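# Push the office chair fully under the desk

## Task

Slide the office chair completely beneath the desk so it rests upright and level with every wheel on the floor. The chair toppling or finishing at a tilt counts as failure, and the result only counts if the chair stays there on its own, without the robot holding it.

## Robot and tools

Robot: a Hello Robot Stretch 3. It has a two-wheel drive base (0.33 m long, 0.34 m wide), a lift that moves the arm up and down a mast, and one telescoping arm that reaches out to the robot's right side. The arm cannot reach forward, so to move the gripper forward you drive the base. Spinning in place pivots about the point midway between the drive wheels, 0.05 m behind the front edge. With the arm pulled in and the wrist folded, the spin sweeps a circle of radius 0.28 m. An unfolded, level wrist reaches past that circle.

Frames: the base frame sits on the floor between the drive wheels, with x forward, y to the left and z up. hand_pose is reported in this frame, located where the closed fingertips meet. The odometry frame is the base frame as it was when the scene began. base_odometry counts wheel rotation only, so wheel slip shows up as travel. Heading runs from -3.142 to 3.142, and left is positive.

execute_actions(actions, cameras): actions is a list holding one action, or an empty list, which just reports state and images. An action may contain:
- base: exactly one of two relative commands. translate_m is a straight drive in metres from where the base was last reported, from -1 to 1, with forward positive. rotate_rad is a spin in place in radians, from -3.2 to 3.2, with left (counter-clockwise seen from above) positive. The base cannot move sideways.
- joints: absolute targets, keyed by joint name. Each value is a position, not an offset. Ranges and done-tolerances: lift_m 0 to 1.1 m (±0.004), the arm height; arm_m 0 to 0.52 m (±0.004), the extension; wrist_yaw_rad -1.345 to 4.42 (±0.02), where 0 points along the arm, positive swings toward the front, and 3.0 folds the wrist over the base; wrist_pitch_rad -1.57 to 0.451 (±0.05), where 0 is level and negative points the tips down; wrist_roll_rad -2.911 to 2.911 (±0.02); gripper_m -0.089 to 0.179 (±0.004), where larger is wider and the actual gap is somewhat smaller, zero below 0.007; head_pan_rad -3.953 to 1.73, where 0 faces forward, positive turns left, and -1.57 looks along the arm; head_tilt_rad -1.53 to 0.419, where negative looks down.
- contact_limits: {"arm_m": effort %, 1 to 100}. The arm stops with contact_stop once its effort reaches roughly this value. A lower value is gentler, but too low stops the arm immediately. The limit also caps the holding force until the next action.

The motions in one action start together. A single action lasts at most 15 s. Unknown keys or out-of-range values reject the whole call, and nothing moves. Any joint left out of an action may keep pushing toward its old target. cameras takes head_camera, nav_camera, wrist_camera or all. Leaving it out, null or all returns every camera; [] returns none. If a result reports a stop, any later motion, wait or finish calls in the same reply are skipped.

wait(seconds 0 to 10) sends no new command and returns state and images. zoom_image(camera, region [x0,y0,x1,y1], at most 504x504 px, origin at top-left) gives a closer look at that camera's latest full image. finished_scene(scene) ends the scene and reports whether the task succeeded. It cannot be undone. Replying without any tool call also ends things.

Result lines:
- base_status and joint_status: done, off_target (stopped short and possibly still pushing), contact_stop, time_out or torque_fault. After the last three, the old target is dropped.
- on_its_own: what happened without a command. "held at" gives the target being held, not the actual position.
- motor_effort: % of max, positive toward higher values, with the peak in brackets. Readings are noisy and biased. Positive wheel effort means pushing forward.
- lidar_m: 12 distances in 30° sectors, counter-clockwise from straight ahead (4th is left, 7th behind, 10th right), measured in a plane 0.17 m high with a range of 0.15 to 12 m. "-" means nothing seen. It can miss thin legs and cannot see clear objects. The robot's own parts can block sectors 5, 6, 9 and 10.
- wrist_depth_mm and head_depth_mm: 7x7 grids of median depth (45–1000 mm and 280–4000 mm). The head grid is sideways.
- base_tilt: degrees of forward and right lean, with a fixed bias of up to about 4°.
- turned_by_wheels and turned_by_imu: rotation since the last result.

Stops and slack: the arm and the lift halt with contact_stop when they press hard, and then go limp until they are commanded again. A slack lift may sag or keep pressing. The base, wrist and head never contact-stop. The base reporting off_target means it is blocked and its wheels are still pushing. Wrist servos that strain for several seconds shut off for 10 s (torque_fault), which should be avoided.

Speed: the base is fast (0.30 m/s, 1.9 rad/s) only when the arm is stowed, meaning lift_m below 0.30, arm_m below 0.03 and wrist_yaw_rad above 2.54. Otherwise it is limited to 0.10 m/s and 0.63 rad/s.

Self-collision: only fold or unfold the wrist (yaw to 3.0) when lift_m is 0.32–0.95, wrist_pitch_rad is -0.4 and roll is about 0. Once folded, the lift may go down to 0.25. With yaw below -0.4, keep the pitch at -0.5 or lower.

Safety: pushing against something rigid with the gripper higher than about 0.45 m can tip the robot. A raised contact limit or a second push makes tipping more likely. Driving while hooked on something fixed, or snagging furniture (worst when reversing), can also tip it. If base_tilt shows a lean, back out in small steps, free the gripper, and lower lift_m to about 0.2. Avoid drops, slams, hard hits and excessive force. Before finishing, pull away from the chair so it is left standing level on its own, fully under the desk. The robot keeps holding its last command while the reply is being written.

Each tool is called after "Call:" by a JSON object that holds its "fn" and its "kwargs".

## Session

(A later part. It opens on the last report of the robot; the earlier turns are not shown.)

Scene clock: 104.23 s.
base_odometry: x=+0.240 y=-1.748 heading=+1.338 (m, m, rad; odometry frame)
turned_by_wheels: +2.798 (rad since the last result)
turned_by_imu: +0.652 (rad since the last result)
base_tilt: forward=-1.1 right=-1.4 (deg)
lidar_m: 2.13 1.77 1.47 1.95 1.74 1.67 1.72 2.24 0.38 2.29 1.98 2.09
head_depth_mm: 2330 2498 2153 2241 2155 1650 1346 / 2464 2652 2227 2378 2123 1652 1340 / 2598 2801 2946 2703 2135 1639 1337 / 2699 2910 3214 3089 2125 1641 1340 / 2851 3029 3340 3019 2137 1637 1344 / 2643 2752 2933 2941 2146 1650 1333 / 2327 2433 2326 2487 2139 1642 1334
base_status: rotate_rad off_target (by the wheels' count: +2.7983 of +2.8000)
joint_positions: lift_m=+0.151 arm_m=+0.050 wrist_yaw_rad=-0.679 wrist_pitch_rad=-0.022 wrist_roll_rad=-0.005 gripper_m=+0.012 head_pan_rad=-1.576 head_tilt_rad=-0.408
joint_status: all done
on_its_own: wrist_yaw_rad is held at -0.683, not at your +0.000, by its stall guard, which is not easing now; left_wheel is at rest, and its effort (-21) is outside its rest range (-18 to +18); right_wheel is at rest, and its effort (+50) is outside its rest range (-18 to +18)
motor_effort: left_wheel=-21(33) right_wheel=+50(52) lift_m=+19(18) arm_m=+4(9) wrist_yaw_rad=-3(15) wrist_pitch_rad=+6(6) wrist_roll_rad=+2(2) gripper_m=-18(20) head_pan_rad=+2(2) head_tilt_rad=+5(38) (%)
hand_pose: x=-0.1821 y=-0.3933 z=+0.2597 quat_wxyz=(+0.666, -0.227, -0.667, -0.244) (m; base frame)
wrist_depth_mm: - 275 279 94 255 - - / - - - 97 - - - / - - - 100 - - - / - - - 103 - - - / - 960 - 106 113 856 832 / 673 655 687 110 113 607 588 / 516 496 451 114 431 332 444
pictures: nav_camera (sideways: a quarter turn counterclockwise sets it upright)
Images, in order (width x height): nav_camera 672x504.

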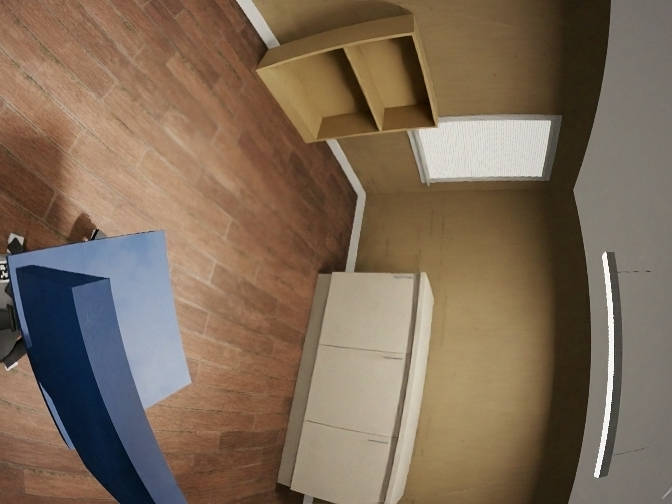

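Call:
{"fn": "execute_actions", "kwargs": {"actions": [{"base":{"rotate_rad":3.2}}], "cameras": []}}

Call:
{"fn": "execute_actions", "kwargs": {"actions": [{"base":{"rotate_rad":3.2}}], "cameras": ["nav_camera"]}}

Scene clock: 110.47 s.
base_odometry: x=+0.240 y=-1.748 heading=-1.747 (m, m, rad; odometry frame)
turned_by_wheels: +3.198 (rad since the last result)
turned_by_imu: +0.698 (rad since the last result)
base_tilt: forward=-1.1 right=-1.3 (deg)
lidar_m: 2.16 1.73 1.78 1.42 1.41 1.51 1.98 1.95 0.38 2.14 2.36 2.54
head_depth_mm: 2356 2547 2789 2909 2142 1649 1343 / 2262 2448 2528 2753 2159 1646 1347 / 2163 2380 2481 2667 2138 1643 1341 / 2122 2261 2363 2538 2140 1648 1339 / 2016 2166 2245 2480 2136 1642 1338 / 1964 2091 2254 2427 2131 1639 1337 / 1904 2022 2161 2318 2129 1653 1340
base_status: rotate_rad off_target (by the wheels' count: +3.1983 of +3.2000)
joint_positions: lift_m=+0.151 arm_m=+0.050 wrist_yaw_rad=-0.680 wrist_pitch_rad=-0.022 wrist_roll_rad=-0.005 gripper_m=+0.012 head_pan_rad=-1.576 head_tilt_rad=-0.408
joint_status: not commanded
on_its_own: wrist_yaw_rad is held at -0.683, not at your +0.000, by its stall guard, which is not easing now; left_wheel is at rest, and its effort (-21) is outside its rest range (-18 to +18); right_wheel is at rest, and its effort (+50) is outside its rest range (-18 to +18)
motor_effort: left_wheel=-21(34) right_wheel=+50(53) lift_m=+18(18) arm_m=+3(4) wrist_yaw_rad=-2(3) wrist_pitch_rad=+6(6) wrist_roll_rad=+1(2) gripper_m=-18(18) head_pan_rad=+3(2) head_tilt_rad=+7(7) (%)
hand_pose: x=-0.1821 y=-0.3933 z=+0.2597 quat_wxyz=(+0.666, -0.227, -0.667, -0.244) (m; base frame)
wrist_depth_mm: - 281 277 94 257 - - / - - - 96 - - - / - - - 100 - - - / - - - 103 - - - / - 959 - 107 113 851 816 / 665 653 692 110 113 597 588 / 505 495 444 115 430 335 434
pictures: none
No camera images: the call's "cameras" was empty. Leave "cameras" out to get every camera's image.

Scene clock: 116.53 s.
base_odometry: x=+0.240 y=-1.748 heading=+1.451 (m, m, rad; odometry frame)
turned_by_wheels: +3.198 (rad since the last result)
turned_by_imu: +0.704 (rad since the last result)
base_tilt: forward=-1.1 right=-1.3 (deg)
lidar_m: 2.57 1.56 1.37 1.38 1.61 1.57 1.57 1.86 0.38 2.40 2.48 2.11
head_depth_mm: 1919 2047 2216 2368 2151 1651 1338 / 1979 2121 2279 2497 2152 1643 1342 / 2047 2197 2365 2561 2158 1643 1337 / 2126 2262 2463 2648 2134 1646 1342 / 2163 2372 2527 2722 2128 1647 1338 / 2270 2436 2649 2857 2134 1640 1331 / 2365 2561 2797 2913 2144 1641 1337
base_status: rotate_rad off_target (by the wheels' count: +3.1983 of +3.2000)
joint_positions: lift_m=+0.151 arm_m=+0.050 wrist_yaw_rad=-0.680 wrist_pitch_rad=-0.022 wrist_roll_rad=-0.005 gripper_m=+0.012 head_pan_rad=-1.576 head_tilt_rad=-0.407
joint_status: not commanded
on_its_own: wrist_yaw_rad is held at -0.683, not at your +0.000, by its stall guard, which is not easing now; left_wheel is at rest, and its effort (-21) is outside its rest range (-18 to +18); right_wheel is at rest, and its effort (+51) is outside its rest range (-18 to +18)
motor_effort: left_wheel=-21(34) right_wheel=+51(53) lift_m=+18(18) arm_m=+3(4) wrist_yaw_rad=-3(3) wrist_pitch_rad=+6(6) wrist_roll_rad=+2(2) gripper_m=-18(18) head_pan_rad=+2(2) head_tilt_rad=+5(5) (%)
hand_pose: x=-0.1821 y=-0.3933 z=+0.2597 quat_wxyz=(+0.666, -0.227, -0.667, -0.244) (m; base frame)
wrist_depth_mm: - 278 279 94 254 - - / - - - 97 - - - / - - - 100 - - - / - - - 103 - - - / - 979 - 107 113 827 801 / 673 651 696 110 113 606 593 / 501 501 446 114 428 332 431
pictures: nav_camera (sideways: a quarter turn counterclockwise sets it upright)
Images, in order (width x height): nav_camera 672x504.

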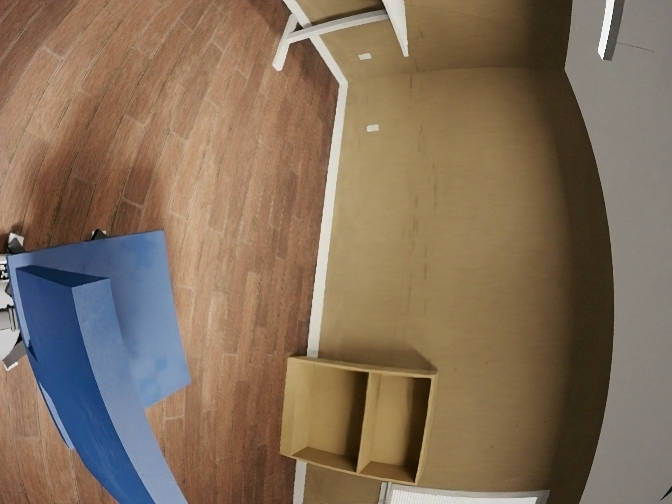

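Call:
{"fn": "execute_actions", "kwargs": {"actions": [{"base":{"rotate_rad":3.2}}], "cameras": []}}

Call:
{"fn": "execute_actions", "kwargs": {"actions": [{"base":{"rotate_rad":2.8}}], "cameras": ["nav_camera"]}}

Scene clock: 122.63 s.
base_odometry: x=+0.240 y=-1.748 heading=-1.634 (m, m, rad; odometry frame)
turned_by_wheels: +3.198 (rad since the last result)
turned_by_imu: +0.699 (rad since the last result)
base_tilt: forward=-1.2 right=-1.4 (deg)
lidar_m: 1.68 1.59 1.63 1.33 1.26 1.29 1.99 1.87 0.38 2.66 2.43 2.40
head_depth_mm: 2399 2516 2624 2724 2129 1642 1341 / 2670 2809 2977 2984 2137 1633 1342 / 2923 3143 3341 3114 2155 1653 1340 / 2756 2964 3227 3063 2129 1652 1334 / 2633 2780 3002 2914 2129 1650 1332 / 2494 2680 2858 2949 2138 1642 1335 / 2376 2529 2680 2846 2129 1639 1334
base_status: rotate_rad off_target (by the wheels' count: +3.1983 of +3.2000)
joint_positions: lift_m=+0.151 arm_m=+0.050 wrist_yaw_rad=-0.680 wrist_pitch_rad=-0.022 wrist_roll_rad=-0.005 gripper_m=+0.012 head_pan_rad=-1.576 head_tilt_rad=-0.407
joint_status: not commanded
on_its_own: wrist_yaw_rad is held at -0.683, not at your +0.000, by its stall guard, which is not easing now; left_wheel is at rest, and its effort (-21) is outside its rest range (-18 to +18); right_wheel is at rest, and its effort (+51) is outside its rest range (-18 to +18)
motor_effort: left_wheel=-21(35) right_wheel=+51(54) lift_m=+19(19) arm_m=+4(4) wrist_yaw_rad=-1(3) wrist_pitch_rad=+6(6) wrist_roll_rad=+2(3) gripper_m=-18(18) head_pan_rad=+2(2) head_tilt_rad=+6(4) (%)
hand_pose: x=-0.1821 y=-0.3933 z=+0.2597 quat_wxyz=(+0.666, -0.227, -0.667, -0.244) (m; base frame)
wrist_depth_mm: - 279 279 94 255 - - / - - - 97 - - - / - - - 100 - - - / - - - 103 - - - / - 962 - 106 113 840 813 / 679 664 676 110 113 595 585 / 515 492 449 114 427 333 433
pictures: none
No camera images: the call's "cameras" was empty. Leave "cameras" out to get every camera's image.

Scene clock: 128.07 s.
base_odometry: x=+0.240 y=-1.748 heading=+1.165 (m, m, rad; odometry frame)
turned_by_wheels: +2.798 (rad since the last result)
turned_by_imu: +0.613 (rad since the last result)
base_tilt: forward=-1.1 right=-1.4 (deg)
lidar_m: 1.91 1.60 1.20 1.17 1.22 1.65 1.56 1.92 0.38 2.57 2.64 1.98
head_depth_mm: 2426 2635 2787 2803 2141 1647 1342 / 2436 2642 2816 2981 2139 1642 1343 / 2450 2656 2845 3000 2134 1644 1337 / 2416 2652 2877 2996 2145 1646 1340 / 2485 2666 2889 2868 2128 1639 1332 / 2531 2688 2906 3056 2117 1648 1333 / 2540 2738 2964 3003 2116 1648 1334
base_status: rotate_rad off_target (by the wheels' count: +2.7983 of +2.8000)
joint_positions: lift_m=+0.151 arm_m=+0.050 wrist_yaw_rad=-0.680 wrist_pitch_rad=-0.022 wrist_roll_rad=-0.005 gripper_m=+0.012 head_pan_rad=-1.576 head_tilt_rad=-0.407
joint_status: not commanded
on_its_own: wrist_yaw_rad is held at -0.683, not at your +0.000, by its stall guard, which is not easing now; left_wheel is at rest, and its effort (-21) is outside its rest range (-18 to +18); right_wheel is at rest, and its effort (+49) is outside its rest range (-18 to +18)
motor_effort: left_wheel=-21(32) right_wheel=+49(53) lift_m=+18(19) arm_m=+4(4) wrist_yaw_rad=-2(3) wrist_pitch_rad=+6(6) wrist_roll_rad=+2(2) gripper_m=-19(18) head_pan_rad=+2(2) head_tilt_rad=+5(4) (%)
hand_pose: x=-0.1821 y=-0.3933 z=+0.2597 quat_wxyz=(+0.666, -0.227, -0.667, -0.244) (m; base frame)
wrist_depth_mm: - 280 279 94 254 - - / - - - 97 - - - / - - - 100 - - - / - - - 103 - - - / - 954 - 106 113 856 814 / 682 654 698 110 112 611 590 / 522 495 447 114 440 331 433
pictures: nav_camera (sideways: a quarter turn counterclockwise sets it upright)
Images, in order (width x height): nav_camera 672x504.

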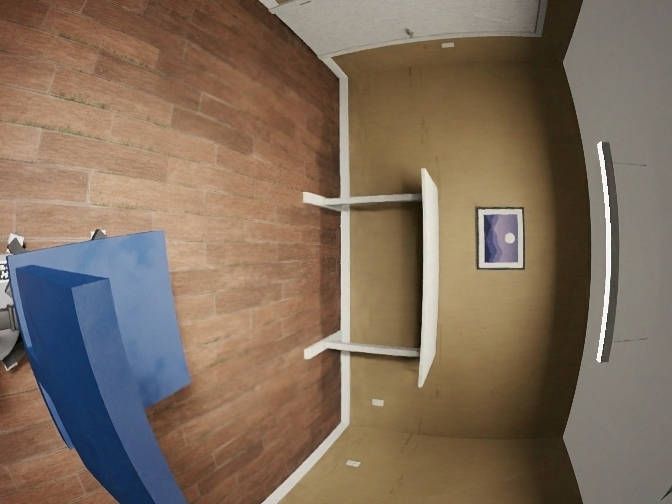

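Call:
{"fn": "execute_actions", "kwargs": {"actions": [{"base":{"rotate_rad":0},"joints":{"arm_m":0.5}}], "cameras": []}}

Call:
{"fn": "execute_actions", "kwargs": {"actions": [{"joints":{"gripper_m":0.15}}], "cameras": []}}

Call:
{"fn": "execute_actions", "kwargs": {"actions": [{"joints":{"arm_m":0,"wrist_yaw_rad":0}}], "cameras": ["nav_camera"]}}

Scene clock: 132.80 s.
base_odometry: x=+0.240 y=-1.748 heading=+1.164 (m, m, rad; odometry frame)
turned_by_wheels: -0.001 (rad since the last result)
turned_by_imu: -0.001 (rad since the last result)
base_tilt: forward=-1.0 right=-1.5 (deg)
lidar_m: 1.92 2.00 1.20 1.16 1.23 1.65 1.56 1.93 0.78 0.78 2.65 1.98
head_depth_mm: 2448 2612 2799 2898 589 642 715 / 2446 2621 2857 2989 603 657 734 / 2466 2656 2865 3021 616 673 795 / 2460 2652 2875 3025 640 711 836 / 2498 2665 2890 2889 2121 1640 1344 / 2515 2695 2897 3022 2122 1649 1335 / 2539 2721 2950 3065 2141 1641 1337
base_status: rotate_rad off_target (by the wheels' count: -0.0010 of +0.0000)
joint_positions: lift_m=+0.151 arm_m=+0.499 wrist_yaw_rad=-0.936 wrist_pitch_rad=-0.027 wrist_roll_rad=-0.035 gripper_m=+0.012 head_pan_rad=-1.576 head_tilt_rad=-0.407
joint_status: all done
on_its_own: wrist_yaw_rad is held at -0.937, not at your +0.000, by its stall guard, which is not easing now; right_wheel is at rest, and its effort (+25) is outside its rest range (-18 to +18)
motor_effort: left_wheel=-17(18) right_wheel=+25(41) lift_m=+18(18) arm_m=+5(15) wrist_yaw_rad=-1(55) wrist_pitch_rad=+8(8) wrist_roll_rad=+15(15) gripper_m=-22(24) head_pan_rad=+2(2) head_tilt_rad=+5(5) (%)
hand_pose: x=-0.2271 y=-0.7958 z=+0.2583 quat_wxyz=(+0.638, -0.304, -0.624, -0.333) (m; base frame)
wrist_depth_mm: - - 301 94 97 - - / - - - 98 100 - - / - - - 101 104 - - / - - - 104 109 - - / 913 880 908 106 108 865 869 / 623 623 654 111 111 630 604 / 491 484 347 116 279 325 471
pictures: none
ARM HIT: the arm struck itself hard.
No camera images: the call's "cameras" was empty. Leave "cameras" out to get every camera's image.

Scene clock: 134.67 s.
base_odometry: x=+0.240 y=-1.748 heading=+1.165 (m, m, rad; odometry frame)
turned_by_wheels: +0.001 (rad since the last result)
turned_by_imu: +0.001 (rad since the last result)
base_tilt: forward=-1.1 right=-1.2 (deg)
lidar_m: 1.91 1.60 1.20 1.17 1.23 1.65 1.56 1.93 0.78 0.78 2.64 1.98
head_depth_mm: 2431 2609 2776 2788 590 641 714 / 2448 2620 2838 2965 602 657 733 / 2459 2673 2842 2969 614 675 794 / 2462 2663 2903 3018 641 712 836 / 2494 2684 2852 2888 2127 1648 1343 / 2503 2722 2950 3055 2128 1634 1336 / 2543 2720 2949 3063 2138 1651 1334
base_status: not commanded
joint_positions: lift_m=+0.151 arm_m=+0.500 wrist_yaw_rad=-0.927 wrist_pitch_rad=-0.026 wrist_roll_rad=-0.027 gripper_m=+0.150 head_pan_rad=-1.576 head_tilt_rad=-0.407
joint_status: all done
on_its_own: wrist_yaw_rad is held at -0.937, not at your +0.000, by its stall guard, which is not easing now
motor_effort: left_wheel=-1(17) right_wheel=+2(25) lift_m=+19(18) arm_m=+2(5) wrist_yaw_rad=-6(7) wrist_pitch_rad=+7(8) wrist_roll_rad=+11(16) gripper_m=+0(82) head_pan_rad=+2(2) head_tilt_rad=+6(5) (%)
hand_pose: x=-0.2258 y=-0.7980 z=+0.2587 quat_wxyz=(+0.637, -0.303, -0.628, -0.329) (m; base frame)
wrist_depth_mm: - - 299 98 95 - - / - - - 101 98 - - / - - - 105 102 - - / - - - 108 106 - - / 935 - 935 112 110 937 856 / 644 689 594 117 115 614 619 / 492 461 436 121 120 317 385
pictures: none
No camera images: the call's "cameras" was empty. Leave "cameras" out to get every camera's image.

Scene clock: 139.53 s.
base_odometry: x=+0.240 y=-1.748 heading=+1.165 (m, m, rad; odometry frame)
turned_by_wheels: +0.000 (rad since the last result)
turned_by_imu: -0.093 (rad since the last result)
base_tilt: forward=-1.0 right=-1.4 (deg)
lidar_m: 1.93 1.97 1.23 1.17 1.20 1.63 1.54 1.87 2.43 0.76 2.57 2.06
head_depth_mm: 2494 2665 2901 3041 591 648 724 / 2486 2674 2846 2855 598 653 731 / 2484 2673 2896 3040 600 658 750 / 2478 2655 2843 3027 608 666 795 / 2451 2646 2918 3042 612 682 836 / 2468 2649 2814 2874 2140 1647 1338 / 2463 2634 2852 3037 2138 1637 1342
base_status: not commanded
joint_positions: lift_m=+0.151 arm_m=+0.000 wrist_yaw_rad=+0.000 wrist_pitch_rad=-0.021 wrist_roll_rad=-0.006 gripper_m=+0.150 head_pan_rad=-1.576 head_tilt_rad=-0.407
joint_status: all done
motor_effort: left_wheel=+1(35) right_wheel=-1(47) lift_m=+19(18) arm_m=-2(6) wrist_yaw_rad=+1(61) wrist_pitch_rad=+6(7) wrist_roll_rad=+3(11) gripper_m=+0(12) head_pan_rad=+2(2) head_tilt_rad=+7(5) (%)
hand_pose: x=-0.0215 y=-0.4010 z=+0.2598 quat_wxyz=(+0.710, +0.008, -0.705, -0.008) (m; base frame)
wrist_depth_mm: - - 283 294 307 323 340 / - - - 636 485 - - / - - - - - - - / - - - - - - - / - - 952 671 526 888 818 / 670 702 434 481 496 578 569 / 513 469 400 479 452 329 432
pictures: nav_camera (sideways: a quarter turn counterclockwise sets it upright)
Images, in order (width x height): nav_camera 672x504.

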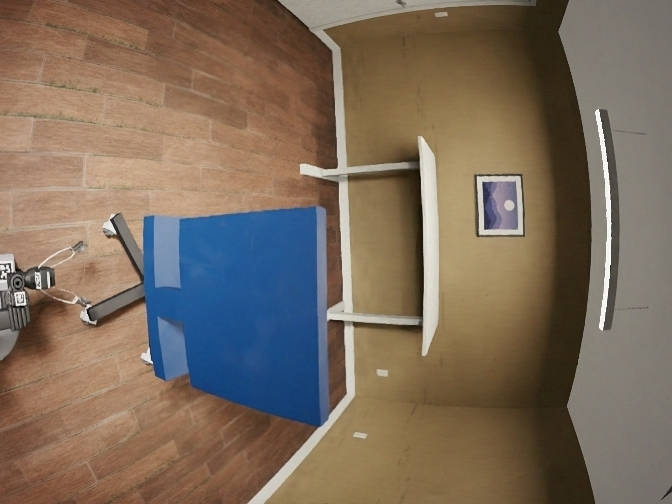

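Call:
{"fn": "execute_actions", "kwargs": {"actions": [{"base":{"translate_m":-0.21}}], "cameras": []}}

Call:
{"fn": "execute_actions", "kwargs": {"actions": [{"base":{"rotate_rad":-1.49},"joints":{"head_pan_rad":0,"head_tilt_rad":-0.6}}], "cameras": []}}

Call:
{"fn": "execute_actions", "kwargs": {"actions": [{"base":{"translate_m":1.0}}], "cameras": ["nav_camera"]}}

Scene clock: 142.97 s.
base_odometry: x=+0.157 y=-1.941 heading=+1.165 (m, m, rad; odometry frame)
turned_by_wheels: +0.000 (rad since the last result)
turned_by_imu: -0.001 (rad since the last result)
base_tilt: forward=-1.2 right=-1.3 (deg)
lidar_m: 2.14 1.75 1.22 1.15 1.18 1.44 1.34 1.66 2.15 0.77 2.63 2.27
head_depth_mm: 2492 2715 2913 3029 2138 1652 1339 / 2504 2696 2864 2886 1897 1549 1308 / 2484 2678 2865 3029 600 657 796 / 2503 2683 2913 3064 605 663 794 / 2461 2654 2859 3023 611 671 754 / 2462 2696 2855 2875 612 676 805 / 2492 2659 2844 3030 613 683 814
base_status: done
joint_positions: lift_m=+0.151 arm_m=+0.000 wrist_yaw_rad=+0.000 wrist_pitch_rad=-0.021 wrist_roll_rad=-0.006 gripper_m=+0.150 head_pan_rad=-1.576 head_tilt_rad=-0.407
joint_status: not commanded
motor_effort: left_wheel=+1(4) right_wheel=-1(6) lift_m=+18(18) arm_m=-2(2) wrist_yaw_rad=+0(0) wrist_pitch_rad=+6(6) wrist_roll_rad=+3(2) gripper_m=-1(0) head_pan_rad=+2(2) head_tilt_rad=+6(6) (%)
hand_pose: x=-0.0215 y=-0.4010 z=+0.2598 quat_wxyz=(+0.710, +0.008, -0.705, -0.008) (m; base frame)
wrist_depth_mm: 281 278 282 297 310 - - / - 564 471 674 - - - / - - - - - - - / - - - - - - - / - - 616 667 875 914 835 / 683 693 508 582 551 559 602 / 406 477 488 457 474 456 439
pictures: none
No camera images: the call's "cameras" was empty. Leave "cameras" out to get every camera's image.

Scene clock: 146.30 s.
base_odometry: x=+0.157 y=-1.941 heading=-0.325 (m, m, rad; odometry frame)
turned_by_wheels: -1.490 (rad since the last result)
turned_by_imu: -1.499 (rad since the last result)
base_tilt: forward=-1.1 right=-1.4 (deg)
lidar_m: 0.77 2.99 2.21 2.14 1.61 1.19 1.15 1.21 1.43 1.35 1.69 2.32
head_depth_mm: 2404 2640 2903 2117 1707 1402 1190 / 2450 2708 2898 589 675 901 1201 / 2437 2753 2891 601 683 877 1199 / 2452 2769 2912 614 698 870 1149 / 2466 2769 2923 614 715 904 1196 / 2463 2722 2905 624 732 925 1176 / 2515 2793 2978 638 803 1377 1197
base_status: done
joint_positions: lift_m=+0.151 arm_m=+0.000 wrist_yaw_rad=+0.000 wrist_pitch_rad=-0.021 wrist_roll_rad=-0.006 gripper_m=+0.150 head_pan_rad=-0.007 head_tilt_rad=-0.593
joint_status: all done
motor_effort: left_wheel=+2(7) right_wheel=-3(5) lift_m=+18(18) arm_m=-2(2) wrist_yaw_rad=+0(1) wrist_pitch_rad=+6(6) wrist_roll_rad=+2(2) gripper_m=+0(0) head_pan_rad=+2(31) head_tilt_rad=-4(27) (%)
hand_pose: x=-0.0215 y=-0.4010 z=+0.2598 quat_wxyz=(+0.710, +0.008, -0.705, -0.008) (m; base frame)
wrist_depth_mm: - - - - - - - / - - - - - - - / - - - - - - - / - - - - - - - / - - 937 881 879 911 833 / 684 707 640 645 622 596 607 / 508 477 480 479 478 459 442
pictures: none
No camera images: the call's "cameras" was empty. Leave "cameras" out to get every camera's image.

Scene clock: 157.27 s.
base_odometry: x=+1.105 y=-2.260 heading=-0.325 (m, m, rad; odometry frame)
turned_by_wheels: +0.000 (rad since the last result)
turned_by_imu: +0.005 (rad since the last result)
base_tilt: forward=-1.0 right=-1.3 (deg)
lidar_m: 1.99 0.36 2.19 2.13 2.22 2.22 2.15 2.04 1.54 1.64 1.70 1.64
head_depth_mm: 1626 1457 1987 2017 1708 1397 1174 / 1629 1458 2014 2182 1701 1407 296 / 1642 1458 2039 2161 1711 1403 1216 / 1655 1469 2065 2178 1704 1369 778 / 1667 1468 2060 2169 1706 895 780 / 1673 1462 2098 2197 1718 900 764 / 1685 1458 2015 2039 1714 1411 764
base_status: done
joint_positions: lift_m=+0.151 arm_m=+0.000 wrist_yaw_rad=+0.000 wrist_pitch_rad=-0.020 wrist_roll_rad=-0.006 gripper_m=+0.150 head_pan_rad=-0.006 head_tilt_rad=-0.598
joint_status: not commanded
motor_effort: left_wheel=+12(53) right_wheel=+13(49) lift_m=+18(19) arm_m=-2(3) wrist_yaw_rad=+1(1) wrist_pitch_rad=+6(6) wrist_roll_rad=+3(3) gripper_m=+0(0) head_pan_rad=+2(2) head_tilt_rad=+0(5) (%)
hand_pose: x=-0.0215 y=-0.4010 z=+0.2600 quat_wxyz=(+0.709, +0.007, -0.705, -0.008) (m; base frame)
wrist_depth_mm: - - - - - - - / - - - - - - - / - - - - - - - / - - - - - - - / - - 896 891 863 872 824 / 676 705 649 634 608 591 603 / 518 478 496 480 483 458 439
pictures: nav_camera (sideways: a quarter turn counterclockwise sets it upright)
Images, in order (width x height): nav_camera 672x504.

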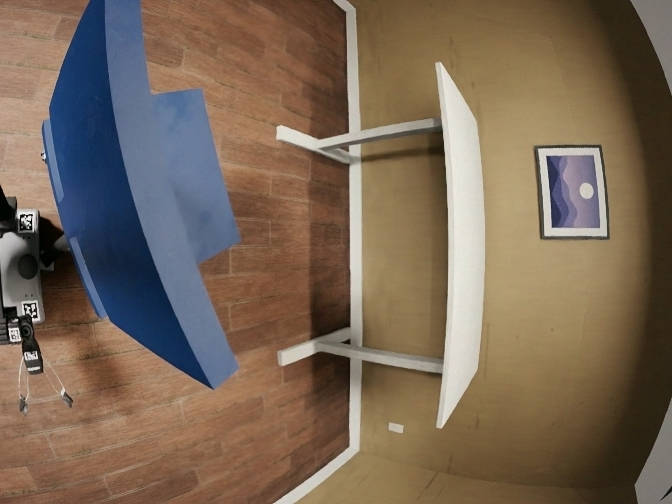

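Call:
{"fn": "execute_actions", "kwargs": {"actions": [{"base":{"translate_m":-0.15}}], "cameras": []}}

Call:
{"fn": "execute_actions", "kwargs": {"actions": [{"base":{"rotate_rad":1.49},"joints":{"head_pan_rad":-1.57,"head_tilt_rad":-0.5}}], "cameras": []}}

Call:
{"fn": "execute_actions", "kwargs": {"actions": [{"base":{"translate_m":0.24}}], "cameras": ["wrist_camera"]}}

Scene clock: 160.07 s.
base_odometry: x=+0.963 y=-2.212 heading=-0.325 (m, m, rad; odometry frame)
turned_by_wheels: +0.000 (rad since the last result)
turned_by_imu: -0.001 (rad since the last result)
base_tilt: forward=-1.1 right=-1.5 (deg)
lidar_m: 2.15 0.49 2.21 2.13 2.21 2.07 2.00 1.93 1.47 1.63 1.70 1.78
head_depth_mm: 1748 1607 2093 2012 1706 1401 1196 / 1758 1615 2178 2187 1561 479 1168 / 1764 1624 2213 2173 416 431 545 / 1771 1618 2201 2177 1715 404 502 / 1776 1628 2237 2177 1708 380 466 / 1796 1630 2242 2092 1703 367 435 / 1795 1634 2192 2186 1724 356 407
base_status: done
joint_positions: lift_m=+0.151 arm_m=+0.000 wrist_yaw_rad=+0.000 wrist_pitch_rad=-0.020 wrist_roll_rad=-0.006 gripper_m=+0.150 head_pan_rad=-0.006 head_tilt_rad=-0.598
joint_status: not commanded
motor_effort: left_wheel=+0(8) right_wheel=+0(9) lift_m=+18(18) arm_m=-2(2) wrist_yaw_rad=+1(1) wrist_pitch_rad=+6(6) wrist_roll_rad=+2(2) gripper_m=+0(0) head_pan_rad=+2(1) head_tilt_rad=-2(2) (%)
hand_pose: x=-0.0215 y=-0.4010 z=+0.2600 quat_wxyz=(+0.709, +0.007, -0.705, -0.008) (m; base frame)
wrist_depth_mm: - - - - - - - / - - - - - - - / - - - - - - - / - - - - - - - / - - 931 898 876 903 818 / 670 708 635 628 613 601 607 / 508 477 487 483 475 454 440
pictures: none
No camera images: the call's "cameras" was empty. Leave "cameras" out to get every camera's image.

Scene clock: 163.40 s.
base_odometry: x=+0.963 y=-2.212 heading=+1.165 (m, m, rad; odometry frame)
turned_by_wheels: +1.490 (rad since the last result)
turned_by_imu: +1.499 (rad since the last result)
base_tilt: forward=-1.0 right=-1.3 (deg)
lidar_m: 2.13 2.17 2.11 2.00 2.05 1.46 1.64 1.67 1.80 1.78 0.49 2.24
head_depth_mm: 1772 1867 1757 2295 1885 1501 1250 / 1786 1872 2141 2309 1867 1387 1228 / 1779 1870 2138 2308 1878 405 476 / 1779 1874 2132 2303 1877 388 438 / 1751 1879 2136 2305 1878 372 405 / 1750 1883 2137 2314 1867 370 378 / 1748 1857 1771 2256 1849 1496 353
base_status: done
joint_positions: lift_m=+0.151 arm_m=+0.000 wrist_yaw_rad=+0.000 wrist_pitch_rad=-0.020 wrist_roll_rad=-0.006 gripper_m=+0.150 head_pan_rad=-1.563 head_tilt_rad=-0.507
joint_status: all done
motor_effort: left_wheel=-2(6) right_wheel=+3(7) lift_m=+19(18) arm_m=-2(2) wrist_yaw_rad=+1(0) wrist_pitch_rad=+6(6) wrist_roll_rad=+3(2) gripper_m=+0(0) head_pan_rad=-3(31) head_tilt_rad=+4(18) (%)
hand_pose: x=-0.0215 y=-0.4010 z=+0.2600 quat_wxyz=(+0.709, +0.007, -0.705, -0.008) (m; base frame)
wrist_depth_mm: 203 250 283 - - - - / - - - - - - - / - - - - - - - / - - - - - - - / - - 950 910 885 911 833 / 635 730 650 618 620 610 597 / 247 419 493 326 451 467 435
pictures: none
No camera images: the call's "cameras" was empty. Leave "cameras" out to get every camera's image.

Scene clock: 167.00 s.
base_odometry: x=+1.057 y=-1.992 heading=+1.165 (m, m, rad; odometry frame)
turned_by_wheels: +0.000 (rad since the last result)
turned_by_imu: +0.002 (rad since the last result)
base_tilt: forward=-1.1 right=-1.3 (deg)
lidar_m: 1.89 1.93 2.12 2.01 2.06 1.69 1.87 1.92 1.85 0.43 1.73 2.00
head_depth_mm: 1763 1863 2131 2281 1883 1509 326 / 1776 1878 2122 2303 1875 1451 316 / 1755 1866 2118 2301 1871 961 308 / 1731 1876 2112 2314 1871 960 307 / 1741 1871 2136 2319 1891 1504 801 / 1754 1866 1775 2259 1885 1502 803 / 1763 1870 2122 2301 1882 1503 1230
base_status: done
joint_positions: lift_m=+0.151 arm_m=+0.000 wrist_yaw_rad=+0.000 wrist_pitch_rad=-0.020 wrist_roll_rad=-0.006 gripper_m=+0.150 head_pan_rad=-1.563 head_tilt_rad=-0.507
joint_status: not commanded
motor_effort: left_wheel=-2(4) right_wheel=+2(7) lift_m=+18(19) arm_m=-2(2) wrist_yaw_rad=+0(0) wrist_pitch_rad=+6(6) wrist_roll_rad=+3(3) gripper_m=+0(0) head_pan_rad=-3(3) head_tilt_rad=+5(5) (%)
hand_pose: x=-0.0215 y=-0.4010 z=+0.2600 quat_wxyz=(+0.709, +0.007, -0.705, -0.008) (m; base frame)
wrist_depth_mm: 266 236 216 174 234 321 - / - - - 179 - - - / - - - 185 - - - / - - - 190 - - - / - - 909 196 884 889 816 / 682 722 633 204 616 610 610 / 519 401 488 212 472 314 308
pictures: wrist_camera
Images, in order (width x height): wrist_camera 644x364.

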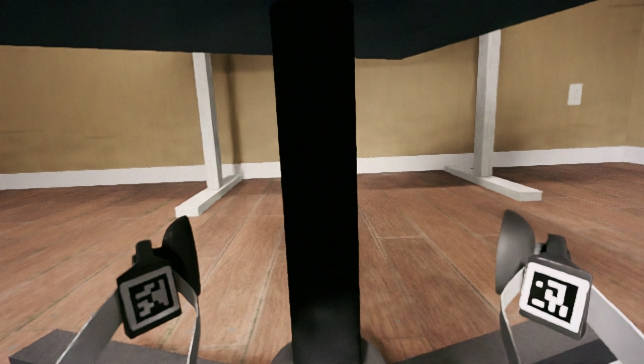

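Call:
{"fn": "execute_actions", "kwargs": {"actions": [{"joints":{"arm_m":0.1}}], "cameras": []}}

Call:
{"fn": "execute_actions", "kwargs": {"actions": [{"joints":{"gripper_m":0.01}}], "cameras": []}}

Call:
{"fn": "execute_actions", "kwargs": {"actions": [{"joints":{"arm_m":0.51}}], "cameras": []}}

Call:
{"fn": "execute_actions", "kwargs": {"actions": [{"joints":{"gripper_m":0.15}}], "cameras": []}}

Call:
{"fn": "execute_actions", "kwargs": {"actions": [{"joints":{"arm_m":0,"wrist_yaw_rad":0}}], "cameras": ["nav_camera"]}}

Scene clock: 169.20 s.
base_odometry: x=+1.057 y=-1.992 heading=+1.165 (m, m, rad; odometry frame)
turned_by_wheels: +0.000 (rad since the last result)
turned_by_imu: +0.000 (rad since the last result)
base_tilt: forward=-1.1 right=-1.2 (deg)
lidar_m: 1.89 1.93 2.12 2.01 2.06 1.69 1.87 1.91 1.86 0.43 1.73 2.01
head_depth_mm: 1763 1870 2111 2290 1877 1515 326 / 1752 1864 2122 2289 1878 1460 316 / 1760 1875 2127 2311 1870 962 308 / 1744 1862 2103 2307 1889 962 308 / 1738 1871 2125 2273 1879 1493 804 / 1764 1867 1788 2271 1889 1499 802 / 1755 1876 2120 2289 1881 1506 1224
base_status: not commanded
joint_positions: lift_m=+0.151 arm_m=+0.100 wrist_yaw_rad=+0.000 wrist_pitch_rad=-0.020 wrist_roll_rad=-0.006 gripper_m=+0.150 head_pan_rad=-1.563 head_tilt_rad=-0.507
joint_status: all done
motor_effort: left_wheel=-3(3) right_wheel=+2(2) lift_m=+18(18) arm_m=+2(3) wrist_yaw_rad=+0(1) wrist_pitch_rad=+6(6) wrist_roll_rad=+3(3) gripper_m=+0(0) head_pan_rad=-3(3) head_tilt_rad=+5(6) (%)
hand_pose: x=-0.0215 y=-0.5004 z=+0.2600 quat_wxyz=(+0.709, +0.007, -0.705, -0.008) (m; base frame)
wrist_depth_mm: - 269 83 80 312 - - / - - 86 82 - - - / - - 91 85 - - - / - - 96 87 - - - / - - 103 90 835 880 823 / 677 711 576 93 600 607 593 / 516 477 450 96 468 464 443
pictures: none
No camera images: the call's "cameras" was empty. Leave "cameras" out to get every camera's image.

Scene clock: 171.43 s.
base_odometry: x=+1.057 y=-1.992 heading=+1.165 (m, m, rad; odometry frame)
turned_by_wheels: +0.000 (rad since the last result)
turned_by_imu: +0.000 (rad since the last result)
base_tilt: forward=-1.1 right=-1.3 (deg)
lidar_m: 1.89 1.94 2.12 2.01 2.06 1.69 1.87 1.91 1.86 0.43 1.73 2.01
head_depth_mm: 1762 1869 2113 2293 1891 1500 326 / 1768 1874 2127 2310 1887 1460 315 / 1763 1864 2113 2307 1875 962 308 / 1745 1873 2108 2310 1895 962 307 / 1745 1872 2112 2273 1887 1502 804 / 1750 1871 1784 2252 1898 1501 801 / 1757 1881 2111 2306 1900 1511 1225
base_status: not commanded
joint_positions: lift_m=+0.151 arm_m=+0.100 wrist_yaw_rad=+0.057 wrist_pitch_rad=-0.020 wrist_roll_rad=-0.006 gripper_m=+0.013 head_pan_rad=-1.563 head_tilt_rad=-0.507
joint_status: all done
on_its_own: wrist_yaw_rad is held at +0.057, not at your +0.000, by its stall guard, which is not easing now
motor_effort: left_wheel=-1(5) right_wheel=-1(15) lift_m=+19(18) arm_m=+2(3) wrist_yaw_rad=+1(28) wrist_pitch_rad=+6(6) wrist_roll_rad=+2(2) gripper_m=-6(100) head_pan_rad=-3(4) head_tilt_rad=+5(5) (%)
hand_pose: x=-0.0070 y=-0.5000 z=+0.2601 quat_wxyz=(+0.709, +0.027, -0.704, +0.013) (m; base frame)
wrist_depth_mm: - 273 255 80 91 - - / - - - 82 95 - - / - - - 85 99 - - / - - - 87 - - - / - 986 - 90 94 850 809 / 682 666 - 94 96 628 585 / 506 503 481 97 427 462 463
pictures: none
No camera images: the call's "cameras" was empty. Leave "cameras" out to get every camera's image.

Scene clock: 175.63 s.
base_odometry: x=+1.057 y=-1.992 heading=+1.165 (m, m, rad; odometry frame)
turned_by_wheels: +0.000 (rad since the last result)
turned_by_imu: +0.001 (rad since the last result)
base_tilt: forward=-1.1 right=-1.4 (deg)
lidar_m: 1.89 1.93 2.12 2.01 2.07 1.69 1.87 1.91 1.85 0.84 1.73 2.01
head_depth_mm: 1759 1887 2125 758 889 1431 1257 / 1762 1869 2131 712 809 991 1257 / 1761 1863 2126 671 740 897 1198 / 1736 1860 2128 644 684 788 1172 / 1750 1867 2107 2277 1118 977 1222 / 1759 1867 1774 2279 1825 1499 1255 / 1754 1868 2111 2284 1884 1513 1250
base_status: not commanded
joint_positions: lift_m=+0.151 arm_m=+0.509 wrist_yaw_rad=+0.198 wrist_pitch_rad=-0.016 wrist_roll_rad=-0.006 gripper_m=+0.026 head_pan_rad=-1.563 head_tilt_rad=-0.507
joint_status: all done
on_its_own: wrist_yaw_rad is held at +0.184, not at your +0.000, by its stall guard, which is not easing now; gripper_m is held at +0.025, not at your +0.010, by its stall guard, which is not easing now
motor_effort: left_wheel=+3(12) right_wheel=-6(23) lift_m=+19(19) arm_m=+7(10) wrist_yaw_rad=-10(36) wrist_pitch_rad=+5(6) wrist_roll_rad=+3(2) gripper_m=-21(26) head_pan_rad=-3(3) head_tilt_rad=+5(5) (%)
hand_pose: x=+0.0288 y=-0.9049 z=+0.2611 quat_wxyz=(+0.707, +0.075, -0.701, +0.064) (m; base frame)
wrist_depth_mm: 266 272 255 79 193 - - / - - - 81 - - - / - - - 84 - - - / - - - 87 - - - / - - 849 90 94 860 811 / 696 669 - 92 97 614 584 / 511 501 485 96 432 458 456
pictures: none
No camera images: the call's "cameras" was empty. Leave "cameras" out to get every camera's image.

Scene clock: 177.37 s.
base_odometry: x=+1.057 y=-1.992 heading=+1.165 (m, m, rad; odometry frame)
turned_by_wheels: +0.000 (rad since the last result)
turned_by_imu: +0.000 (rad since the last result)
base_tilt: forward=-1.1 right=-1.3 (deg)
lidar_m: 1.89 1.93 2.12 2.02 2.06 1.69 1.87 1.91 1.85 0.84 1.74 2.01
head_depth_mm: 1762 1868 2133 760 890 1415 1261 / 1758 1872 2136 712 810 993 1254 / 1775 1860 2121 672 741 897 1195 / 1738 1868 2111 644 685 789 1174 / 1741 1878 2109 2276 1121 971 1192 / 1754 1876 1794 2252 1821 1490 1252 / 1761 1876 2111 2304 1880 1500 1258
base_status: not commanded
joint_positions: lift_m=+0.151 arm_m=+0.510 wrist_yaw_rad=+0.186 wrist_pitch_rad=-0.016 wrist_roll_rad=-0.006 gripper_m=+0.150 head_pan_rad=-1.563 head_tilt_rad=-0.507
joint_status: all done
on_its_own: wrist_yaw_rad is held at +0.184, not at your +0.000, by its stall guard, which is not easing now
motor_effort: left_wheel=-1(3) right_wheel=+1(6) lift_m=+18(19) arm_m=+3(7) wrist_yaw_rad=-1(12) wrist_pitch_rad=+5(5) wrist_roll_rad=+3(2) gripper_m=+0(84) head_pan_rad=-2(3) head_tilt_rad=+5(5) (%)
hand_pose: x=+0.0259 y=-0.9061 z=+0.2611 quat_wxyz=(+0.707, +0.071, -0.701, +0.060) (m; base frame)
wrist_depth_mm: - 271 231 78 279 - - / - - 927 81 - - - / - - - 83 - - - / - - - 86 - - - / - - 848 89 805 894 838 / 683 723 623 91 591 591 606 / 509 477 494 95 450 462 442
pictures: none
No camera images: the call's "cameras" was empty. Leave "cameras" out to get every camera's image.

Scene clock: 182.30 s.
base_odometry: x=+1.057 y=-1.992 heading=+1.165 (m, m, rad; odometry frame)
turned_by_wheels: +0.000 (rad since the last result)
turned_by_imu: +0.000 (rad since the last result)
base_tilt: forward=-1.0 right=-1.3 (deg)
lidar_m: 1.89 1.93 2.13 2.01 2.06 1.69 1.87 1.91 1.85 0.84 1.73 2.01
head_depth_mm: 1769 1879 2112 761 890 1431 1258 / 1750 1872 2128 714 810 994 1256 / 1750 1868 2119 673 741 903 1200 / 1744 1871 2122 643 686 790 1175 / 1741 1875 2126 2304 1124 977 1201 / 1761 1865 1770 2270 1832 1508 1248 / 1760 1889 2130 2278 1889 1509 1255
base_status: not commanded
joint_positions: lift_m=+0.151 arm_m=+0.000 wrist_yaw_rad=+0.000 wrist_pitch_rad=-0.017 wrist_roll_rad=-0.006 gripper_m=+0.150 head_pan_rad=-1.563 head_tilt_rad=-0.507
joint_status: all done
motor_effort: left_wheel=-1(4) right_wheel=+2(7) lift_m=+18(18) arm_m=-3(2) wrist_yaw_rad=+0(13) wrist_pitch_rad=+5(5) wrist_roll_rad=+2(3) gripper_m=+0(3) head_pan_rad=-3(3) head_tilt_rad=+6(4) (%)
hand_pose: x=-0.0214 y=-0.4011 z=+0.2608 quat_wxyz=(+0.709, +0.007, -0.705, -0.006) (m; base frame)
wrist_depth_mm: - - 294 328 383 466 - / - - 567 501 - - - / - - - - - - - / - - - - - - - / - - 797 597 725 933 813 / 681 719 461 588 484 418 609 / 508 472 444 483 476 408 439
pictures: nav_camera (sideways: a quarter turn counterclockwise sets it upright)
Images, in order (width x height): nav_camera 672x504.

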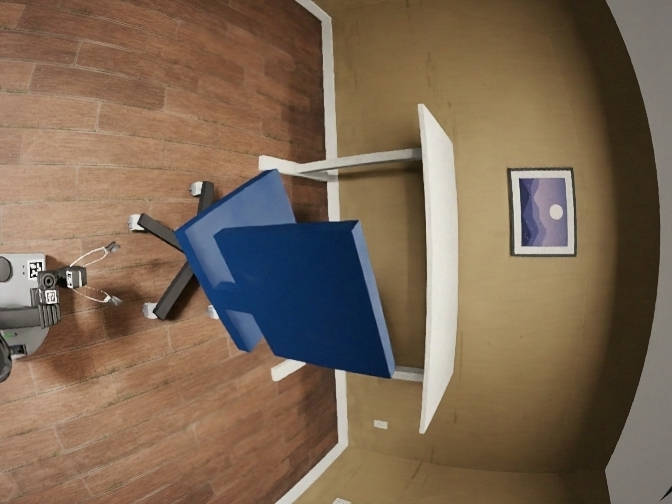

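Call:
{"fn": "execute_actions", "kwargs": {"actions": [{"joints":{"lift_m":0.5,"gripper_m":0.02}}], "cameras": []}}

Call:
{"fn": "execute_actions", "kwargs": {"actions": [{"joints":{"arm_m":0.3}}], "cameras": ["nav_camera"]}}

Scene clock: 186.40 s.
base_odometry: x=+1.057 y=-1.992 heading=+1.165 (m, m, rad; odometry frame)
turned_by_wheels: +0.000 (rad since the last result)
turned_by_imu: +0.000 (rad since the last result)
base_tilt: forward=-0.9 right=-1.3 (deg)
lidar_m: 1.89 1.93 2.11 2.01 2.06 1.69 1.87 1.91 1.85 0.84 1.74 2.00
head_depth_mm: 1762 1881 2124 760 892 1420 1258 / 1753 1869 2118 713 811 994 1254 / 1772 1864 2130 674 743 902 1203 / 1744 1877 2111 643 683 787 1171 / 1748 1873 2115 2284 1129 975 1198 / 1760 1860 1765 2242 1831 1498 1254 / 1754 1868 2125 2310 1887 1513 1254
base_status: not commanded
joint_positions: lift_m=+0.499 arm_m=+0.000 wrist_yaw_rad=+0.000 wrist_pitch_rad=-0.018 wrist_roll_rad=-0.006 gripper_m=+0.020 head_pan_rad=-1.563 head_tilt_rad=-0.507
joint_status: all done
motor_effort: left_wheel=-1(1) right_wheel=+1(1) lift_m=+60(63) arm_m=-2(2) wrist_yaw_rad=+0(0) wrist_pitch_rad=+5(5) wrist_roll_rad=+3(3) gripper_m=-1(82) head_pan_rad=-3(3) head_tilt_rad=+6(5) (%)
hand_pose: x=-0.0214 y=-0.4011 z=+0.6093 quat_wxyz=(+0.709, +0.007, -0.705, -0.006) (m; base frame)
wrist_depth_mm: - - 290 327 378 462 - / - - 302 330 392 484 - / - - 312 340 399 493 - / - - 320 356 417 - - / - - 599 621 523 - - / - - 438 400 - - - / - - 352 378 884 962 929
pictures: none
No camera images: the call's "cameras" was empty. Leave "cameras" out to get every camera's image.

Scene clock: 189.87 s.
base_odometry: x=+1.057 y=-1.992 heading=+1.165 (m, m, rad; odometry frame)
turned_by_wheels: +0.000 (rad since the last result)
turned_by_imu: -0.016 (rad since the last result)
base_tilt: forward=-1.0 right=-1.3 (deg)
lidar_m: 1.90 1.93 2.13 2.01 2.06 1.70 1.85 1.90 1.85 0.95 1.73 2.02
head_depth_mm: 1768 1890 1363 1931 1811 1511 1256 / 1760 1885 1357 875 1018 1493 1298 / 1754 1873 2089 797 913 1054 1201 / 1745 1873 2120 737 828 998 1242 / 1735 1873 2104 2278 1166 1385 1209 / 1744 1872 1748 2252 1755 1466 1258 / 1764 1866 2100 2309 1895 1508 1256
base_status: not commanded
joint_positions: lift_m=+0.499 arm_m=+0.299 wrist_yaw_rad=+0.004 wrist_pitch_rad=-0.020 wrist_roll_rad=-0.002 gripper_m=+0.020 head_pan_rad=-1.564 head_tilt_rad=-0.504
joint_status: all done
motor_effort: left_wheel=-1(11) right_wheel=+2(15) lift_m=+57(60) arm_m=+8(17) wrist_yaw_rad=-2(17) wrist_pitch_rad=+6(11) wrist_roll_rad=+1(3) gripper_m=+1(2) head_pan_rad=-3(3) head_tilt_rad=+3(5) (%)
hand_pose: x=-0.0205 y=-0.6996 z=+0.6087 quat_wxyz=(+0.708, +0.009, -0.706, -0.006) (m; base frame)
wrist_depth_mm: 113 123 142 166 200 256 - / 116 126 144 170 206 261 - / 119 128 147 174 214 274 - / 122 131 151 179 221 285 - / - 133 155 190 239 - - / - 136 156 394 - 376 - / - 300 309 299 251 342 944
pictures: nav_camera (sideways: a quarter turn counterclockwise sets it upright)
Images, in order (width x height): nav_camera 672x504.

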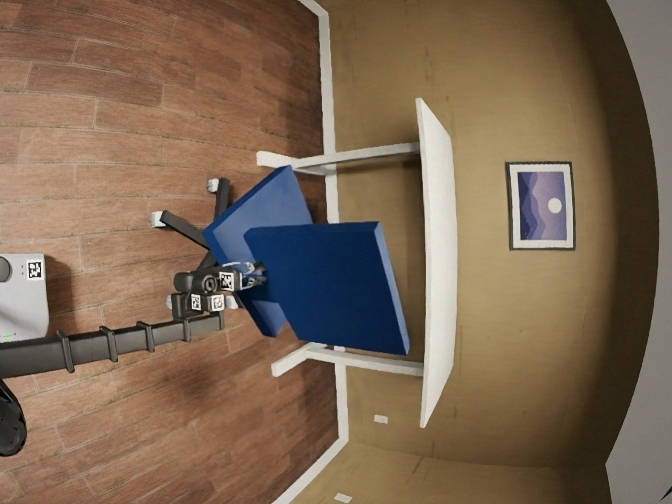

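Call:
{"fn": "execute_actions", "kwargs": {"actions": [{"joints":{"arm_m":0,"lift_m":0.15,"gripper_m":0.15}}], "cameras": []}}

Call:
{"fn": "execute_actions", "kwargs": {"actions": [{"base":{"rotate_rad":-1.73}}], "cameras": []}}

Call:
{"fn": "execute_actions", "kwargs": {"actions": [{"base":{"translate_m":0.5}}], "cameras": []}}

Call:
{"fn": "execute_actions", "kwargs": {"actions": [{"base":{"rotate_rad":1.74}}], "cameras": ["wrist_camera","nav_camera"]}}

Scene clock: 194.07 s.
base_odometry: x=+1.057 y=-1.992 heading=+1.165 (m, m, rad; odometry frame)
turned_by_wheels: +0.000 (rad since the last result)
turned_by_imu: +0.000 (rad since the last result)
base_tilt: forward=-1.1 right=-1.3 (deg)
lidar_m: 1.89 1.93 2.13 2.01 2.05 1.69 1.85 1.90 1.85 0.95 1.73 2.01
head_depth_mm: 1776 1882 1352 1013 1828 1502 1254 / 1768 1864 1362 875 1013 1466 1233 / 1767 1878 2090 797 915 1307 1235 / 1744 1870 2114 737 827 998 1260 / 1737 1874 2126 2279 1167 1384 1210 / 1740 1858 1743 2236 1759 1474 1257 / 1756 1856 2113 2336 1894 1503 1256
base_status: not commanded
joint_positions: lift_m=+0.151 arm_m=+0.000 wrist_yaw_rad=+0.000 wrist_pitch_rad=-0.018 wrist_roll_rad=-0.002 gripper_m=+0.150 head_pan_rad=-1.564 head_tilt_rad=-0.504
joint_status: all done
motor_effort: left_wheel=-1(2) right_wheel=+1(3) lift_m=+14(50) arm_m=-2(6) wrist_yaw_rad=+0(5) wrist_pitch_rad=+5(6) wrist_roll_rad=+1(0) gripper_m=+0(83) head_pan_rad=-3(3) head_tilt_rad=+3(2) (%)
hand_pose: x=-0.0215 y=-0.4011 z=+0.2608 quat_wxyz=(+0.708, +0.006, -0.706, -0.007) (m; base frame)
wrist_depth_mm: - - 386 449 559 - - / - - 588 615 721 - - / - - - - - - - / - - - - - - - / - - 766 685 804 912 830 / 691 700 516 623 557 604 597 / 511 483 472 479 478 468 439
pictures: none
No camera images: the call's "cameras" was empty. Leave "cameras" out to get every camera's image.

Scene clock: 197.73 s.
base_odometry: x=+1.057 y=-1.992 heading=-0.565 (m, m, rad; odometry frame)
turned_by_wheels: -1.730 (rad since the last result)
turned_by_imu: -1.740 (rad since the last result)
base_tilt: forward=-1.2 right=-1.4 (deg)
lidar_m: 0.95 1.73 2.16 1.90 1.89 2.22 2.01 2.01 2.10 1.69 1.87 2.18
head_depth_mm: 1658 1788 1913 2142 1878 1514 1256 / 1631 1727 1833 2091 1895 1506 1253 / 1595 1749 1895 2122 1888 1509 1265 / 1566 1717 1887 2088 1890 1507 1256 / 1537 1674 1842 2049 1900 1509 1257 / 1506 1654 1824 2005 1889 1512 1259 / 1490 1622 1773 1959 1886 1521 1258
base_status: done
joint_positions: lift_m=+0.151 arm_m=+0.000 wrist_yaw_rad=+0.000 wrist_pitch_rad=-0.018 wrist_roll_rad=-0.002 gripper_m=+0.150 head_pan_rad=-1.564 head_tilt_rad=-0.504
joint_status: not commanded
motor_effort: left_wheel=+2(5) right_wheel=-3(6) lift_m=+14(14) arm_m=-2(2) wrist_yaw_rad=+0(1) wrist_pitch_rad=+5(5) wrist_roll_rad=+1(1) gripper_m=+0(0) head_pan_rad=-2(2) head_tilt_rad=+1(3) (%)
hand_pose: x=-0.0215 y=-0.4011 z=+0.2608 quat_wxyz=(+0.708, +0.006, -0.706, -0.007) (m; base frame)
wrist_depth_mm: - - - - - - - / - - - - - - - / - - - - - - - / - - - - - - - / - - 974 889 891 907 817 / 684 704 640 646 616 610 605 / 518 479 496 484 473 466 441
pictures: none
No camera images: the call's "cameras" was empty. Leave "cameras" out to get every camera's image.

Scene clock: 203.93 s.
base_odometry: x=+1.480 y=-2.260 heading=-0.565 (m, m, rad; odometry frame)
turned_by_wheels: +0.000 (rad since the last result)
turned_by_imu: +0.003 (rad since the last result)
base_tilt: forward=-1.1 right=-1.3 (deg)
lidar_m: 1.37 0.48 1.92 2.00 2.02 2.36 2.50 2.50 1.83 1.75 1.75 1.37
head_depth_mm: 1542 1684 1884 2070 1888 1508 1262 / 1518 1659 1846 2074 1895 1506 1255 / 1488 1631 1793 2026 1877 1503 1255 / 1458 1602 1763 1966 1885 1512 1256 / 1437 1575 1727 1919 1885 1507 1257 / 1412 1547 1695 1868 1895 1508 1260 / 1391 1521 1659 1842 1887 1498 1259
base_status: done
joint_positions: lift_m=+0.151 arm_m=+0.000 wrist_yaw_rad=+0.000 wrist_pitch_rad=-0.018 wrist_roll_rad=-0.002 gripper_m=+0.150 head_pan_rad=-1.564 head_tilt_rad=-0.504
joint_status: not commanded
motor_effort: left_wheel=+1(7) right_wheel=-3(2) lift_m=+14(14) arm_m=-2(2) wrist_yaw_rad=+0(0) wrist_pitch_rad=+5(5) wrist_roll_rad=+1(1) gripper_m=+0(0) head_pan_rad=-3(3) head_tilt_rad=+3(2) (%)
hand_pose: x=-0.0215 y=-0.4011 z=+0.2608 quat_wxyz=(+0.708, +0.006, -0.706, -0.007) (m; base frame)
wrist_depth_mm: - - - - - - - / - - - - - - - / - - - - - - - / - - - - - - - / - - 959 887 879 913 819 / 699 723 642 616 621 609 612 / 519 479 488 484 474 469 439
pictures: none
No camera images: the call's "cameras" was empty. Leave "cameras" out to get every camera's image.

Scene clock: 207.63 s.
base_odometry: x=+1.480 y=-2.260 heading=+1.175 (m, m, rad; odometry frame)
turned_by_wheels: +1.740 (rad since the last result)
turned_by_imu: +1.751 (rad since the last result)
base_tilt: forward=-1.0 right=-1.4 (deg)
lidar_m: 2.01 2.06 2.64 2.50 2.38 1.82 1.75 1.79 1.36 0.48 0.48 2.12
head_depth_mm: 1361 1475 1052 1831 466 477 606 / 1359 1488 1048 1822 1888 415 512 / 1364 1490 1050 1819 1884 386 441 / 1340 1482 1050 1822 1871 370 388 / 1339 1483 1048 1830 1898 960 346 / 1333 1480 1048 1815 1891 965 324 / 1333 1476 1045 1779 1703 1504 309
base_status: done
joint_positions: lift_m=+0.151 arm_m=+0.000 wrist_yaw_rad=+0.000 wrist_pitch_rad=-0.018 wrist_roll_rad=-0.002 gripper_m=+0.150 head_pan_rad=-1.564 head_tilt_rad=-0.504
joint_status: not commanded
motor_effort: left_wheel=-2(7) right_wheel=+3(6) lift_m=+15(14) arm_m=-2(2) wrist_yaw_rad=+0(0) wrist_pitch_rad=+5(5) wrist_roll_rad=+1(1) gripper_m=+0(0) head_pan_rad=-2(2) head_tilt_rad=+3(3) (%)
hand_pose: x=-0.0215 y=-0.4011 z=+0.2608 quat_wxyz=(+0.708, +0.006, -0.706, -0.007) (m; base frame)
wrist_depth_mm: 197 203 212 289 335 - - / - 215 - - - - - / - 219 - - - - - / - 228 - - - - - / - 513 933 906 878 840 794 / 667 728 543 620 587 594 598 / 505 250 304 332 374 455 441
pictures: nav_camera (sideways: a quarter turn counterclockwise sets it upright), wrist_camera
Images, in order (width x height): nav_camera 672x504, wrist_camera 644x364.

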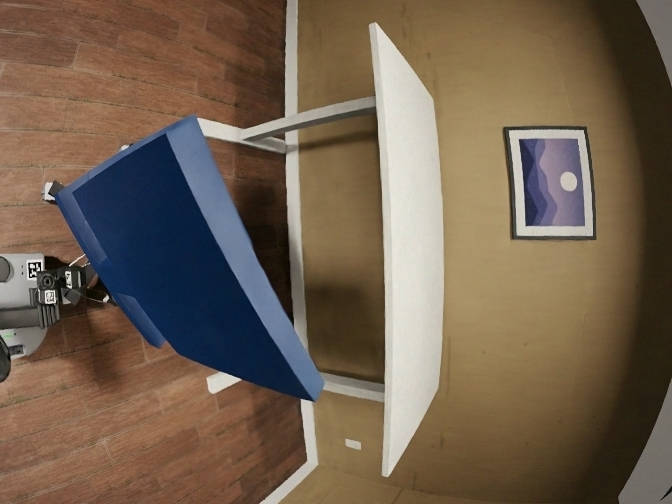

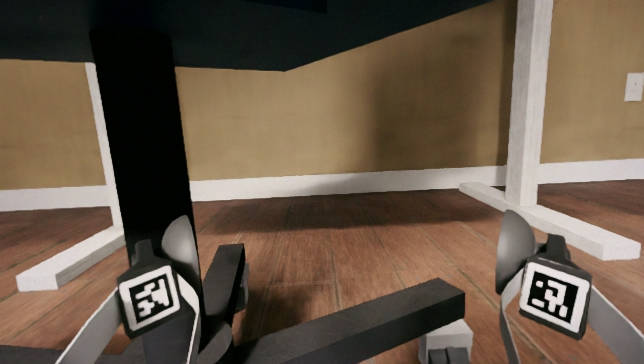

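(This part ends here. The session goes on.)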